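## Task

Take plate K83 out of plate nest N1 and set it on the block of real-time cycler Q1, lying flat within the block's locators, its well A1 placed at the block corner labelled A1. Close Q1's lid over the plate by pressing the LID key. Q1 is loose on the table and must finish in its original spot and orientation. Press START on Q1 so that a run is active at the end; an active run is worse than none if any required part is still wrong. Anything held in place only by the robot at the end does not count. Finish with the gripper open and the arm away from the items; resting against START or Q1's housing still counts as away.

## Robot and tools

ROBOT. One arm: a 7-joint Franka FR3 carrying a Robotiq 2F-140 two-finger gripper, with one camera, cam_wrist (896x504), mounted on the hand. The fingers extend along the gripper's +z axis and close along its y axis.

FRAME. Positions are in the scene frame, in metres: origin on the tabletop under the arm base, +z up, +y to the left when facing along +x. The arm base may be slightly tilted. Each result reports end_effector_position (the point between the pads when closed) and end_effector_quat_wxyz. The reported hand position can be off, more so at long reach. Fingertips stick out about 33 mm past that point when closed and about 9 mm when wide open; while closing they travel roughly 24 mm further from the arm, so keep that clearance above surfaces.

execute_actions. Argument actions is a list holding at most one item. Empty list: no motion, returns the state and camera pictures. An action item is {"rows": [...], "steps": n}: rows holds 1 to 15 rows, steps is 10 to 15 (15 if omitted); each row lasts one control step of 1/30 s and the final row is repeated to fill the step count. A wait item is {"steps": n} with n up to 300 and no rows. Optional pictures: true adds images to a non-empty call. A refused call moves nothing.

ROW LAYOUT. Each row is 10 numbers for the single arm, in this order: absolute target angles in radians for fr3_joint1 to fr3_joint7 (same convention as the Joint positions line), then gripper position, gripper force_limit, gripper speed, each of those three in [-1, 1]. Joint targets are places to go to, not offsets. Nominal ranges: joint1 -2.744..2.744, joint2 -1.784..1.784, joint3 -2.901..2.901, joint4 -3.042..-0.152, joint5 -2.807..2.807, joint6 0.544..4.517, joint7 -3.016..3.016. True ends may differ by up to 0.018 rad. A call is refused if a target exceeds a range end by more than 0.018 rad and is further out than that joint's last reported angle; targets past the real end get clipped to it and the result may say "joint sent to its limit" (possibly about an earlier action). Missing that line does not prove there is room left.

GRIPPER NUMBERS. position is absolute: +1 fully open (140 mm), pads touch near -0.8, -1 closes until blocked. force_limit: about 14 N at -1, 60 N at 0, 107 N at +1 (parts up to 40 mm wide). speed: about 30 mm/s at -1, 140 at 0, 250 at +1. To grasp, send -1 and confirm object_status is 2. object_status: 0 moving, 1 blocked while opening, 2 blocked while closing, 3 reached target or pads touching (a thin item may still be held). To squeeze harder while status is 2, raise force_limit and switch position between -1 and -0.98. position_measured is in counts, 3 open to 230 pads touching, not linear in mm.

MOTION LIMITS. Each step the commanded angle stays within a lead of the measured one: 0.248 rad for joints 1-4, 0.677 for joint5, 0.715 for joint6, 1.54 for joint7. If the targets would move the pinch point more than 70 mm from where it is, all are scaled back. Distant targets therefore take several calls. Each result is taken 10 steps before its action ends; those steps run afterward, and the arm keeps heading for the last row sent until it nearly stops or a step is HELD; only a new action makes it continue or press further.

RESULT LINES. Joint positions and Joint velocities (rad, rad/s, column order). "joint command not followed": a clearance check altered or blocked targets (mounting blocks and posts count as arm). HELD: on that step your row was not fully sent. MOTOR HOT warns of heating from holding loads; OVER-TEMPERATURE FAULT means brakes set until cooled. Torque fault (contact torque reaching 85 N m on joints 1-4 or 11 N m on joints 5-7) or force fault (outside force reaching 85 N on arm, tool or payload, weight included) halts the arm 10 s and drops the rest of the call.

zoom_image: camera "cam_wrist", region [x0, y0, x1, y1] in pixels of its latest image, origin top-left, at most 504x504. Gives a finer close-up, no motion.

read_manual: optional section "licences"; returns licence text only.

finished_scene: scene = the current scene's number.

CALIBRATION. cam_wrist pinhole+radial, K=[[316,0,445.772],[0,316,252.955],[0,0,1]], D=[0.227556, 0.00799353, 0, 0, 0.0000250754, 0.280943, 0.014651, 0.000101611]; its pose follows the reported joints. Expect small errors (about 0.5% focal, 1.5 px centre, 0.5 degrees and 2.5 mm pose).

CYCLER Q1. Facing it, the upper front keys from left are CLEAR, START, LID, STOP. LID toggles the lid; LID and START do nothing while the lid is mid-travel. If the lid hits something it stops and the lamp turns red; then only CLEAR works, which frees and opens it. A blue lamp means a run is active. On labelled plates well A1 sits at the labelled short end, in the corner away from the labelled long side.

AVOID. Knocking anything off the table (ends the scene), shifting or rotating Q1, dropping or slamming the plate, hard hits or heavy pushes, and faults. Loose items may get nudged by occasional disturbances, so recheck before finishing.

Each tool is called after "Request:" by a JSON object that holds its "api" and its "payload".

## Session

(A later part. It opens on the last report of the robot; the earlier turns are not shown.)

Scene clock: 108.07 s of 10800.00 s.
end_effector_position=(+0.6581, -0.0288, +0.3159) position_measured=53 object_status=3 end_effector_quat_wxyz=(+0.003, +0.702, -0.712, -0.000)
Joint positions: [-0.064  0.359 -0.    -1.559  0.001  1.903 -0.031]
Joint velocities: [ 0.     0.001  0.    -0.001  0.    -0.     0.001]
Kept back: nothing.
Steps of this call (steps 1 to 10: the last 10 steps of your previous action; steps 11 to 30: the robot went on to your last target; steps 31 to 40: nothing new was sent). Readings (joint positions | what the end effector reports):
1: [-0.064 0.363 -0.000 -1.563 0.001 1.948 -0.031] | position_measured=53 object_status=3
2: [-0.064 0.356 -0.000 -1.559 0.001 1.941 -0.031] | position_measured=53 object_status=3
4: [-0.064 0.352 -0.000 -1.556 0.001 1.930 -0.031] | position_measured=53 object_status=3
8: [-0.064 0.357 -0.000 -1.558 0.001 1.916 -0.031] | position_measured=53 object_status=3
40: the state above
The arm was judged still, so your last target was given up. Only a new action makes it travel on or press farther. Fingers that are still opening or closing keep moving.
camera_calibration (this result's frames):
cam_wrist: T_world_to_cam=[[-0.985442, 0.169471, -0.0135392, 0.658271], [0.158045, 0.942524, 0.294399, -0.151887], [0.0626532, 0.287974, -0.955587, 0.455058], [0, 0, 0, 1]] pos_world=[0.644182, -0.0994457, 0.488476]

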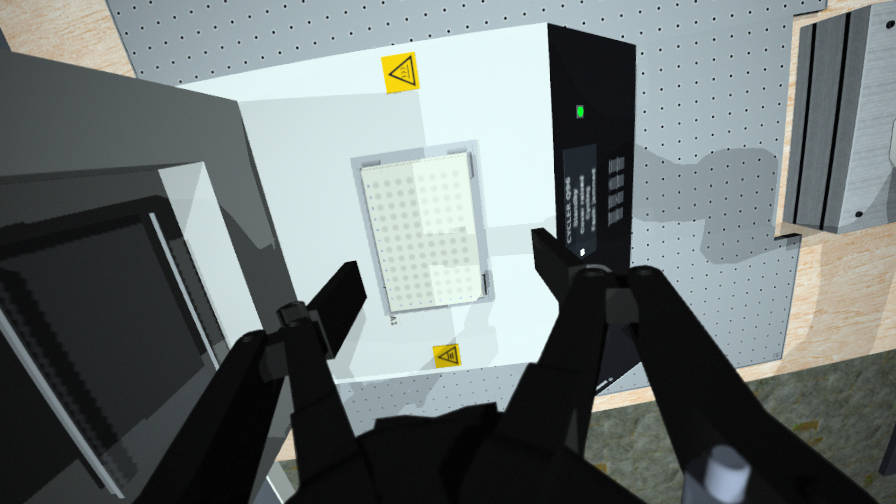

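Appears seated. Press LID.

Request:
{"api": "execute_actions", "payload": {"actions": [{"rows":[[-0.066,-0.3,0,-2.2,0,1.9,1.51,-1,0,0]]}]}}

Request:
{"api": "execute_actions", "payload": {"actions": [{"steps":50}]}}

Request:
{"api": "execute_actions", "payload": {"actions": [{"rows":[[-0.066,-0.16,0,-2.45,0,2.29,1.51,-1,0,0]]}]}}

Request:
{"api": "execute_actions", "payload": {"actions": [{"steps":45}]}}

Request:
{"api": "execute_actions", "payload": {"actions": [{"rows":[[-0.066,-0.073,0,-2.49,0,2.416,1.51,-1,0,0]]}]}}

Request:
{"api": "execute_actions", "payload": {"actions": [{"steps":35}]}}

Request:
{"api": "execute_actions", "payload": {"actions": [{"rows":[[-0.066,-0.05,0,-2.5,0,2.45,1.51,-1,0,0],[-0.066,-0.05,0,-2.5,0,2.45,1.51,-1,0,0],[-0.066,-0.05,0,-2.5,0,2.45,1.51,-1,0,0],[-0.066,-0.05,0,-2.5,0,2.45,1.51,-1,0,0],[-0.066,-0.05,0,-2.5,0,2.45,1.51,-1,0,0],[-0.066,-0.04,0,-2.504,0,2.465,1.51,-1,0,0],[-0.066,-0.04,0,-2.504,0,2.465,1.51,-1,0,0],[-0.066,-0.04,0,-2.504,0,2.465,1.51,-1,0,0],[-0.066,-0.04,0,-2.504,0,2.465,1.51,-1,0,0],[-0.066,-0.02,0,-2.512,0,2.5,1.51,-1,0,0]]}]}}

Request:
{"api": "execute_actions", "payload": {"actions": [{"steps":25}]}}

Request:
{"api": "execute_actions", "payload": {"actions": [{"rows":[[-0.066,-0.25,0,-2.52,0,2.25,1.51,-1,0,0]]}]}}

Request:
{"api": "execute_actions", "payload": {"actions": [{"rows":[[-0.026,-0.25,0,-2.52,0,2.27,1.55,-1,0,0]]}]}}

Request:
{"api": "execute_actions", "payload": {"actions": [{"steps":150}], "pictures": true}}

Scene clock: 109.47 s of 10800.00 s.
end_effector_position=(+0.5579, -0.0247, +0.3337) position_measured=82 object_status=0 end_effector_quat_wxyz=(-0.024, -0.480, +0.877, +0.012)
Joint positions: [-0.065  0.079 -0.    -1.889  0.001  1.904  0.521]
Joint velocities: [-0.002 -1.945 -0.001 -1.871  0.001 -0.086  2.726]
Steps of this call (steps 1 to 37: nothing new was sent; steps 38 to 42: the first 5 steps of this action). Readings (joint positions | what the end effector reports):
38: [-0.064 0.325 -0.000 -1.614 0.001 1.912 0.086] | position_measured=53 object_status=0
39: [-0.064 0.269 -0.000 -1.688 0.001 1.908 0.209] | position_measured=59 object_status=0
41: [-0.065 0.145 -0.000 -1.823 0.001 1.905 0.426] | position_measured=75 object_status=0
42: the state above

Scene clock: 111.13 s of 10800.00 s.
end_effector_position=(+0.4608, -0.0199, +0.3828) position_measured=233 object_status=3 end_effector_quat_wxyz=(+0.006, -0.012, +1.000, -0.003)
Joint positions: [-0.065 -0.301 -0.    -2.198  0.001  1.9    1.499]
Joint velocities: [-0.001  0.001 -0.001 -0.001 -0.001 -0.     0.013]
Kept back: nothing.
Steps of this call (steps 1 to 10: the last 10 steps of your previous action; steps 11 to 50: the robot went on to your last target). Readings (joint positions | what the end effector reports):
1: [-0.065 0.011 -0.000 -1.954 0.001 1.904 0.608] | position_measured=90 object_status=0
2: [-0.065 -0.056 -0.000 -2.019 0.001 1.904 0.687] | position_measured=97 object_status=0
4: [-0.065 -0.189 -0.000 -2.123 0.001 1.900 0.846] | position_measured=113 object_status=0
8: [-0.065 -0.295 -0.000 -2.175 0.001 1.900 1.080] | position_measured=143 object_status=0
50: the state above

Scene clock: 111.30 s of 10800.00 s.
end_effector_position=(+0.4488, -0.0199, +0.2924) position_measured=233 object_status=3 end_effector_quat_wxyz=(-0.022, -0.012, +1.000, -0.001)
Joint positions: [-0.065 -0.224 -0.    -2.347  0.001  2.069  1.499]
Joint velocities: [-0.001  0.705 -0.    -1.067  0.     1.103  0.009]
Steps of this call (steps 1 to 5: the first 5 steps of this action). Readings (joint positions | what the end effector reports):
1: [-0.065 -0.299 -0.000 -2.215 0.001 1.931 1.499] | position_measured=233 object_status=3
2: [-0.065 -0.286 -0.000 -2.244 0.001 1.964 1.499] | position_measured=233 object_status=3
4: [-0.065 -0.247 -0.000 -2.311 0.001 2.031 1.499] | position_measured=233 object_status=3
5: the state above

Scene clock: 112.80 s of 10800.00 s.
end_effector_position=(+0.4587, -0.0207, +0.2344) position_measured=233 object_status=3 end_effector_quat_wxyz=(+0.002, -0.010, +1.000, -0.002)
Joint positions: [-0.065 -0.159 -0.    -2.451  0.001  2.287  1.503]
Joint velocities: [ 0.001  0.001 -0.001 -0.001 -0.     0.001 -0.   ]
Kept back: nothing.
Steps of this call (steps 1 to 10: the last 10 steps of your previous action; steps 11 to 45: the robot went on to your last target). Readings (joint positions | what the end effector reports):
1: [-0.065 -0.201 -0.000 -2.382 0.001 2.107 1.500] | position_measured=233 object_status=3
2: [-0.065 -0.181 -0.000 -2.410 0.001 2.138 1.500] | position_measured=233 object_status=3
4: [-0.065 -0.158 -0.000 -2.442 0.001 2.183 1.501] | position_measured=233 object_status=3
8: [-0.065 -0.156 -0.000 -2.451 0.001 2.238 1.502] | position_measured=233 object_status=3
45: the state above
The arm was judged still, so your last target was given up. Only a new action makes it travel on or press farther. Fingers that are still opening or closing keep moving.

Scene clock: 112.97 s of 10800.00 s.
end_effector_position=(+0.4503, -0.0205, +0.1919) position_measured=233 object_status=3 end_effector_quat_wxyz=(-0.014, -0.010, +1.000, -0.002)
Joint positions: [-0.065 -0.083 -0.    -2.485  0.001  2.365  1.503]
Joint velocities: [ 0.     0.26   0.001 -0.166 -0.     0.247 -0.   ]
Steps of this call (steps 1 to 5: the first 5 steps of this action). Readings (joint positions | what the end effector reports):
1: [-0.065 -0.149 -0.000 -2.453 0.001 2.308 1.503] | position_measured=233 object_status=3
2: [-0.065 -0.129 -0.000 -2.460 0.001 2.329 1.503] | position_measured=233 object_status=3
4: [-0.065 -0.093 -0.000 -2.478 0.001 2.356 1.503] | position_measured=233 object_status=3
5: the state above

Scene clock: 114.13 s of 10800.00 s.
end_effector_position=(+0.4598, -0.0210, +0.1884) position_measured=233 object_status=3 end_effector_quat_wxyz=(+0.001, -0.010, +1.000, -0.002)
Joint positions: [-0.065 -0.072 -0.    -2.491  0.001  2.413  1.503]
Joint velocities: [-0.    -0.    -0.001  0.     0.001  0.    -0.002]
Kept back: nothing.
Steps of this call (steps 1 to 10: the last 10 steps of your previous action; steps 11 to 30: the robot went on to your last target; steps 31 to 35: nothing new was sent). Readings (joint positions | what the end effector reports):
1: [-0.065 -0.076 -0.000 -2.489 0.001 2.372 1.503] | position_measured=233 object_status=3
2: [-0.065 -0.073 -0.000 -2.491 0.001 2.379 1.503] | position_measured=233 object_status=3
4: [-0.065 -0.072 -0.000 -2.491 0.001 2.389 1.503] | position_measured=233 object_status=3
8: [-0.065 -0.072 -0.000 -2.491 0.001 2.402 1.503] | position_measured=233 object_status=3
35: the state above
The arm was judged still, so your last target was given up. Only a new action makes it travel on or press farther. Fingers that are still opening or closing keep moving.

Scene clock: 114.30 s of 10800.00 s.
end_effector_position=(+0.4587, -0.0210, +0.1793) position_measured=233 object_status=3 end_effector_quat_wxyz=(-0.001, -0.010, +1.000, -0.002)
Joint positions: [-0.065 -0.054 -0.    -2.498  0.001  2.434  1.503]
Joint velocities: [-0.001  0.061  0.002 -0.033 -0.001  0.069 -0.001]
Steps of this call (steps 1 to 5: the first 5 steps of this action). Readings (joint positions | what the end effector reports):
1: [-0.065 -0.069 -0.000 -2.491 0.001 2.418 1.503] | position_measured=233 object_status=3
2: [-0.065 -0.064 -0.000 -2.493 0.001 2.424 1.503] | position_measured=233 object_status=3
4: [-0.065 -0.056 -0.000 -2.496 0.001 2.431 1.503] | position_measured=233 object_status=3
5: the state above

Scene clock: 115.13 s of 10800.00 s.
end_effector_position=(+0.4600, -0.0211, +0.1722) position_measured=233 object_status=3 end_effector_quat_wxyz=(+0.003, -0.010, +1.000, -0.003)
Joint positions: [-0.065 -0.04  -0.    -2.506  0.001  2.463  1.504]
Joint velocities: [-0.     0.001  0.    -0.     0.     0.    -0.002]
Kept back: nothing.
Steps of this call (steps 1 to 10: the last 10 steps of your previous action; steps 11 to 25: the robot went on to your last target). Readings (joint positions | what the end effector reports):
1: [-0.065 -0.051 -0.000 -2.499 0.001 2.438 1.503] | position_measured=233 object_status=3
2: [-0.065 -0.048 -0.000 -2.500 0.001 2.443 1.503] | position_measured=233 object_status=3
4: [-0.065 -0.043 -0.000 -2.502 0.001 2.449 1.503] | position_measured=233 object_status=3
8: [-0.065 -0.039 -0.000 -2.505 0.001 2.461 1.503] | position_measured=233 object_status=3
25: the state above

Scene clock: 115.30 s of 10800.00 s.
end_effector_position=(+0.4535, -0.0205, +0.2411) position_measured=233 object_status=3 end_effector_quat_wxyz=(+0.027, -0.010, +1.000, -0.004)
Joint positions: [-0.065 -0.224 -0.    -2.515  0.001  2.335  1.504]
Joint velocities: [ 0.001 -0.597  0.001  0.114  0.    -0.424 -0.001]
Steps of this call (steps 1 to 5: the first 5 steps of this action). Readings (joint positions | what the end effector reports):
1: [-0.065 -0.065 -0.000 -2.515 0.001 2.432 1.504] | position_measured=233 object_status=3
2: [-0.065 -0.116 -0.000 -2.525 0.001 2.396 1.504] | position_measured=233 object_status=3
4: [-0.065 -0.200 -0.000 -2.519 0.001 2.350 1.504] | position_measured=233 object_status=3
5: the state above

Scene clock: 115.80 s of 10800.00 s.
end_effector_position=(+0.4349, -0.0047, +0.2444) position_measured=233 object_status=3 end_effector_quat_wxyz=(+0.004, -0.018, +1.000, -0.003)
Joint positions: [-0.032 -0.251  0.    -2.518  0.001  2.266  1.52 ]
Joint velocities: [ 0.088 -0.     0.016  0.    -0.002  0.005  0.077]
Steps of this call (steps 1 to 10: the last 10 steps of your previous action; steps 11 to 15: the first 5 steps of this action). Readings (joint positions | what the end effector reports):
11: [-0.058 -0.251 -0.003 -2.518 0.001 2.265 1.507] | position_measured=233 object_status=3
12: [-0.049 -0.251 -0.003 -2.518 0.001 2.265 1.511] | position_measured=233 object_status=3
14: [-0.035 -0.251 -0.001 -2.518 0.001 2.266 1.517] | position_measured=233 object_status=3
15: the state above

Scene clock: 120.80 s of 10800.00 s.
end_effector_position=(+0.4352, -0.0027, +0.2445) position_measured=233 object_status=3 end_effector_quat_wxyz=(+0.004, -0.009, +1.000, -0.003)
Joint positions: [-0.027 -0.251  0.    -2.518  0.001  2.267  1.543]
Joint velocities: [ 0.001 -0.    -0.    -0.001  0.001 -0.     0.   ]
Kept back: nothing.
Steps of this call (steps 1 to 10: the last 10 steps of your previous action; steps 11 to 30: the robot went on to your last target; steps 31 to 150: nothing new was sent). Readings (joint positions | what the end effector reports):
1: [-0.029 -0.251 0.000 -2.518 0.001 2.266 1.522] | position_measured=233 object_status=3
2: [-0.028 -0.251 0.000 -2.518 0.001 2.266 1.525] | position_measured=233 object_status=3
4: [-0.028 -0.251 0.000 -2.518 0.001 2.266 1.528] | position_measured=233 object_status=3
8: [-0.027 -0.251 0.000 -2.518 0.001 2.266 1.534] | position_measured=233 object_status=3
150: the state above
The arm was judged still, so your last target was given up. Only a new action makes it travel on or press farther. Fingers that are still opening or closing keep moving.
camera_calibration (this result's frames):
cam_wrist: T_world_to_cam=[[0.13689, 0.990343, -0.0219434, -0.050923], [0.94339, -0.123579, 0.307805, -0.46816], [0.302121, -0.0628365, -0.951196, 0.287], [0, 0, 0, 1]] pos_world=[0.361919, 0.0106104, 0.415978]

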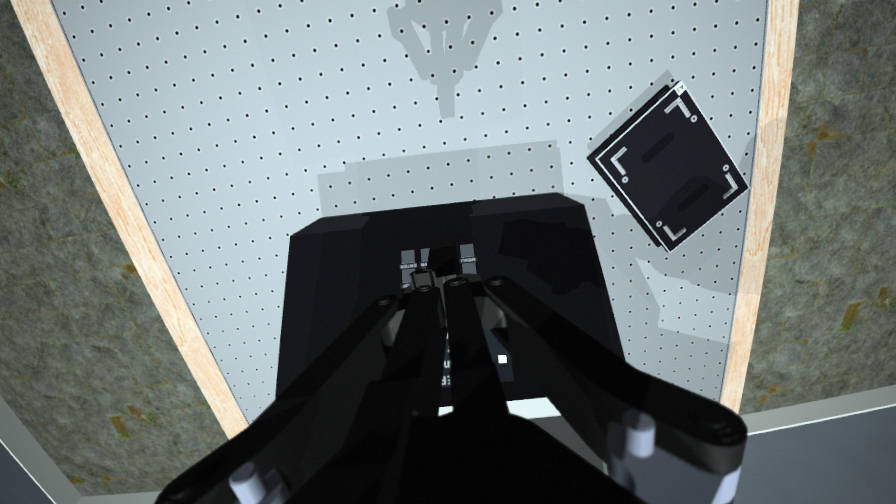

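Standby, lid shut. Press START (machine yaw puts it ~1 mm nearer; fine).

Request:
{"api": "execute_actions", "payload": {"actions": [{"rows":[[-0.026,-0.073,0,-2.49,0,2.416,1.55,-1,0,0]]}]}}

Request:
{"api": "execute_actions", "payload": {"actions": [{"steps":45}]}}

Request:
{"api": "execute_actions", "payload": {"actions": [{"rows":[[-0.026,-0.05,0,-2.5,0,2.45,1.55,-1,0,0],[-0.026,-0.05,0,-2.5,0,2.45,1.55,-1,0,0],[-0.026,-0.05,0,-2.5,0,2.45,1.55,-1,0,0],[-0.026,-0.05,0,-2.5,0,2.45,1.55,-1,0,0],[-0.026,-0.05,0,-2.5,0,2.45,1.55,-1,0,0],[-0.026,-0.04,0,-2.504,0,2.465,1.55,-1,0,0],[-0.026,-0.04,0,-2.504,0,2.465,1.55,-1,0,0],[-0.026,-0.04,0,-2.504,0,2.465,1.55,-1,0,0],[-0.026,-0.04,0,-2.504,0,2.465,1.55,-1,0,0],[-0.026,-0.02,0,-2.512,0,2.5,1.55,-1,0,0]]}]}}

Request:
{"api": "execute_actions", "payload": {"actions": [{"steps":25}]}}

Request:
{"api": "execute_actions", "payload": {"actions": [{"rows":[[-0.026,-0.25,0,-2.52,0,2.25,1.55,-1,0,0]]}]}}

Request:
{"api": "execute_actions", "payload": {"actions": [{"rows":[[-0.066,-0.6,0,-2.4,0,1.95,1.51,1,0,0]]}]}}

Request:
{"api": "execute_actions", "payload": {"actions": [{"steps":50}], "pictures": true}}

Scene clock: 121.87 s of 10800.00 s.
end_effector_position=(+0.4454, -0.0029, +0.1919) position_measured=233 object_status=3 end_effector_quat_wxyz=(-0.018, -0.009, +1.000, -0.002)
Joint positions: [-0.027 -0.093  0.    -2.495  0.001  2.357  1.543]
Joint velocities: [ 0.001  0.459 -0.001 -0.057 -0.     0.287 -0.001]
Steps of this call (steps 1 to 27: nothing new was sent; steps 28 to 32: the first 5 steps of this action). Readings (joint positions | what the end effector reports):
28: [-0.027 -0.225 0.000 -2.506 0.001 2.289 1.543] | position_measured=233 object_status=3
29: [-0.027 -0.179 0.000 -2.493 0.001 2.315 1.543] | position_measured=233 object_status=3
31: [-0.027 -0.112 0.000 -2.493 0.001 2.347 1.543] | position_measured=233 object_status=3
32: the state above

Scene clock: 123.37 s of 10800.00 s.
end_effector_position=(+0.4602, -0.0031, +0.1885) position_measured=233 object_status=3 end_effector_quat_wxyz=(+0.001, -0.009, +1.000, -0.003)
Joint positions: [-0.027 -0.073  0.    -2.492  0.001  2.413  1.543]
Joint velocities: [-0.     0.    -0.001 -0.001  0.001  0.001 -0.   ]
Kept back: nothing.
Steps of this call (steps 1 to 10: the last 10 steps of your previous action; steps 11 to 30: the robot went on to your last target; steps 31 to 45: nothing new was sent). Readings (joint positions | what the end effector reports):
1: [-0.027 -0.082 0.000 -2.496 0.001 2.366 1.543] | position_measured=233 object_status=3
2: [-0.027 -0.076 0.000 -2.496 0.001 2.374 1.543] | position_measured=233 object_status=3
4: [-0.027 -0.073 0.000 -2.495 0.001 2.386 1.543] | position_measured=233 object_status=3
8: [-0.027 -0.073 0.000 -2.492 0.001 2.401 1.543] | position_measured=233 object_status=3
45: the state above
The arm was judged still, so your last target was given up. Only a new action makes it travel on or press farther. Fingers that are still opening or closing keep moving.

Scene clock: 123.53 s of 10800.00 s.
end_effector_position=(+0.4592, -0.0031, +0.1792) position_measured=233 object_status=3 end_effector_quat_wxyz=(-0.001, -0.009, +1.000, -0.003)
Joint positions: [-0.027 -0.054  0.    -2.498  0.001  2.434  1.543]
Joint velocities: [-0.001  0.064 -0.    -0.032 -0.001  0.067  0.   ]
Steps of this call (steps 1 to 5: the first 5 steps of this action). Readings (joint positions | what the end effector reports):
1: [-0.027 -0.070 0.000 -2.492 0.001 2.418 1.543] | position_measured=233 object_status=3
2: [-0.027 -0.065 0.000 -2.493 0.001 2.424 1.543] | position_measured=233 object_status=3
4: [-0.027 -0.056 0.000 -2.496 0.001 2.431 1.543] | position_measured=233 object_status=3
5: the state above

Scene clock: 124.37 s of 10800.00 s.
end_effector_position=(+0.4608, -0.0032, +0.1718) position_measured=233 object_status=3 end_effector_quat_wxyz=(+0.003, -0.009, +1.000, -0.003)
Joint positions: [-0.027 -0.039  0.    -2.506  0.001  2.465  1.544]
Joint velocities: [ 0.    -0.001 -0.     0.002 -0.001 -0.     0.002]
Kept back: nothing.
Steps of this call (steps 1 to 10: the last 10 steps of your previous action; steps 11 to 25: the robot went on to your last target). Readings (joint positions | what the end effector reports):
1: [-0.027 -0.051 0.000 -2.499 0.001 2.438 1.543] | position_measured=233 object_status=3
2: [-0.027 -0.048 0.000 -2.500 0.001 2.443 1.543] | position_measured=233 object_status=3
4: [-0.027 -0.043 0.000 -2.502 0.001 2.449 1.543] | position_measured=233 object_status=3
8: [-0.027 -0.038 0.000 -2.505 0.001 2.463 1.544] | position_measured=233 object_status=3
25: the state above

Scene clock: 124.53 s of 10800.00 s.
end_effector_position=(+0.4542, -0.0028, +0.2410) position_measured=233 object_status=3 end_effector_quat_wxyz=(+0.027, -0.009, +1.000, -0.003)
Joint positions: [-0.027 -0.224  0.    -2.515  0.001  2.336  1.544]
Joint velocities: [ 0.    -0.6   -0.001  0.116 -0.002 -0.429  0.001]
Steps of this call (steps 1 to 5: the first 5 steps of this action). Readings (joint positions | what the end effector reports):
1: [-0.027 -0.064 0.000 -2.515 0.001 2.434 1.544] | position_measured=233 object_status=3
2: [-0.027 -0.115 0.000 -2.525 0.001 2.398 1.544] | position_measured=233 object_status=3
4: [-0.027 -0.199 0.000 -2.519 0.001 2.351 1.544] | position_measured=233 object_status=3
5: the state above

Scene clock: 125.03 s of 10800.00 s.
end_effector_position=(+0.4435, -0.0117, +0.3353) position_measured=204 object_status=0 end_effector_quat_wxyz=(+0.055, -0.001, +0.998, -0.004)
Joint positions: [-0.049 -0.422  0.001 -2.458  0.001  2.138  1.538]
Joint velocities: [-0.111 -1.295 -0.004  0.433 -0.001 -0.638 -0.036]
Steps of this call (steps 1 to 10: the last 10 steps of your previous action; steps 11 to 15: the first 5 steps of this action). Readings (joint positions | what the end effector reports):
11: [-0.030 -0.266 0.002 -2.514 0.001 2.236 1.543] | position_measured=233 object_status=0
12: [-0.036 -0.299 0.002 -2.503 0.001 2.207 1.542] | position_measured=231 object_status=0
14: [-0.045 -0.379 0.001 -2.472 0.001 2.160 1.540] | position_measured=212 object_status=0
15: the state above

Scene clock: 126.70 s of 10800.00 s.
end_effector_position=(+0.4148, -0.0172, +0.4199) position_measured=3 object_status=3 end_effector_quat_wxyz=(+0.082, -0.004, +0.997, -0.007)
Joint positions: [-0.065 -0.601  0.    -2.399  0.001  1.953  1.517]
Joint velocities: [-0.001  0.     0.001  0.001 -0.    -0.     0.   ]
Kept back: nothing.
Steps of this call (steps 1 to 10: the last 10 steps of your previous action; steps 11 to 45: the robot went on to your last target; steps 46 to 50: nothing new was sent). Readings (joint positions | what the end effector reports):
1: [-0.053 -0.465 0.001 -2.443 0.001 2.113 1.537] | position_measured=196 object_status=0
2: [-0.057 -0.509 0.001 -2.428 0.001 2.086 1.535] | position_measured=189 object_status=0
4: [-0.062 -0.573 0.001 -2.403 0.001 2.046 1.531] | position_measured=174 object_status=0
8: [-0.064 -0.603 0.000 -2.394 0.001 1.998 1.526] | position_measured=143 object_status=0
50: the state above
The arm was judged still, so your last target was given up. Only a new action makes it travel on or press farther. Fingers that are still opening or closing keep moving.
camera_calibration (this result's frames):
cam_wrist: T_world_to_cam=[[0.148932, 0.98883, -0.00586866, -0.0416496], [0.882557, -0.130245, 0.451806, -0.540102], [0.445995, -0.072468, -0.892097, 0.374389], [0, 0, 0, 1]] pos_world=[0.315899, -0.0020299, 0.577768]

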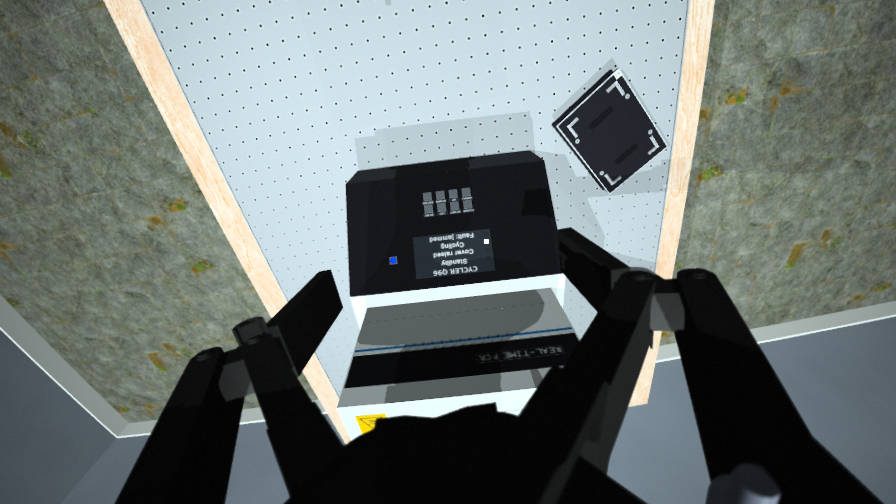

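Request:
{"api": "finished_scene", "payload": {"scene": 1}}

The scene is finished: the task was done.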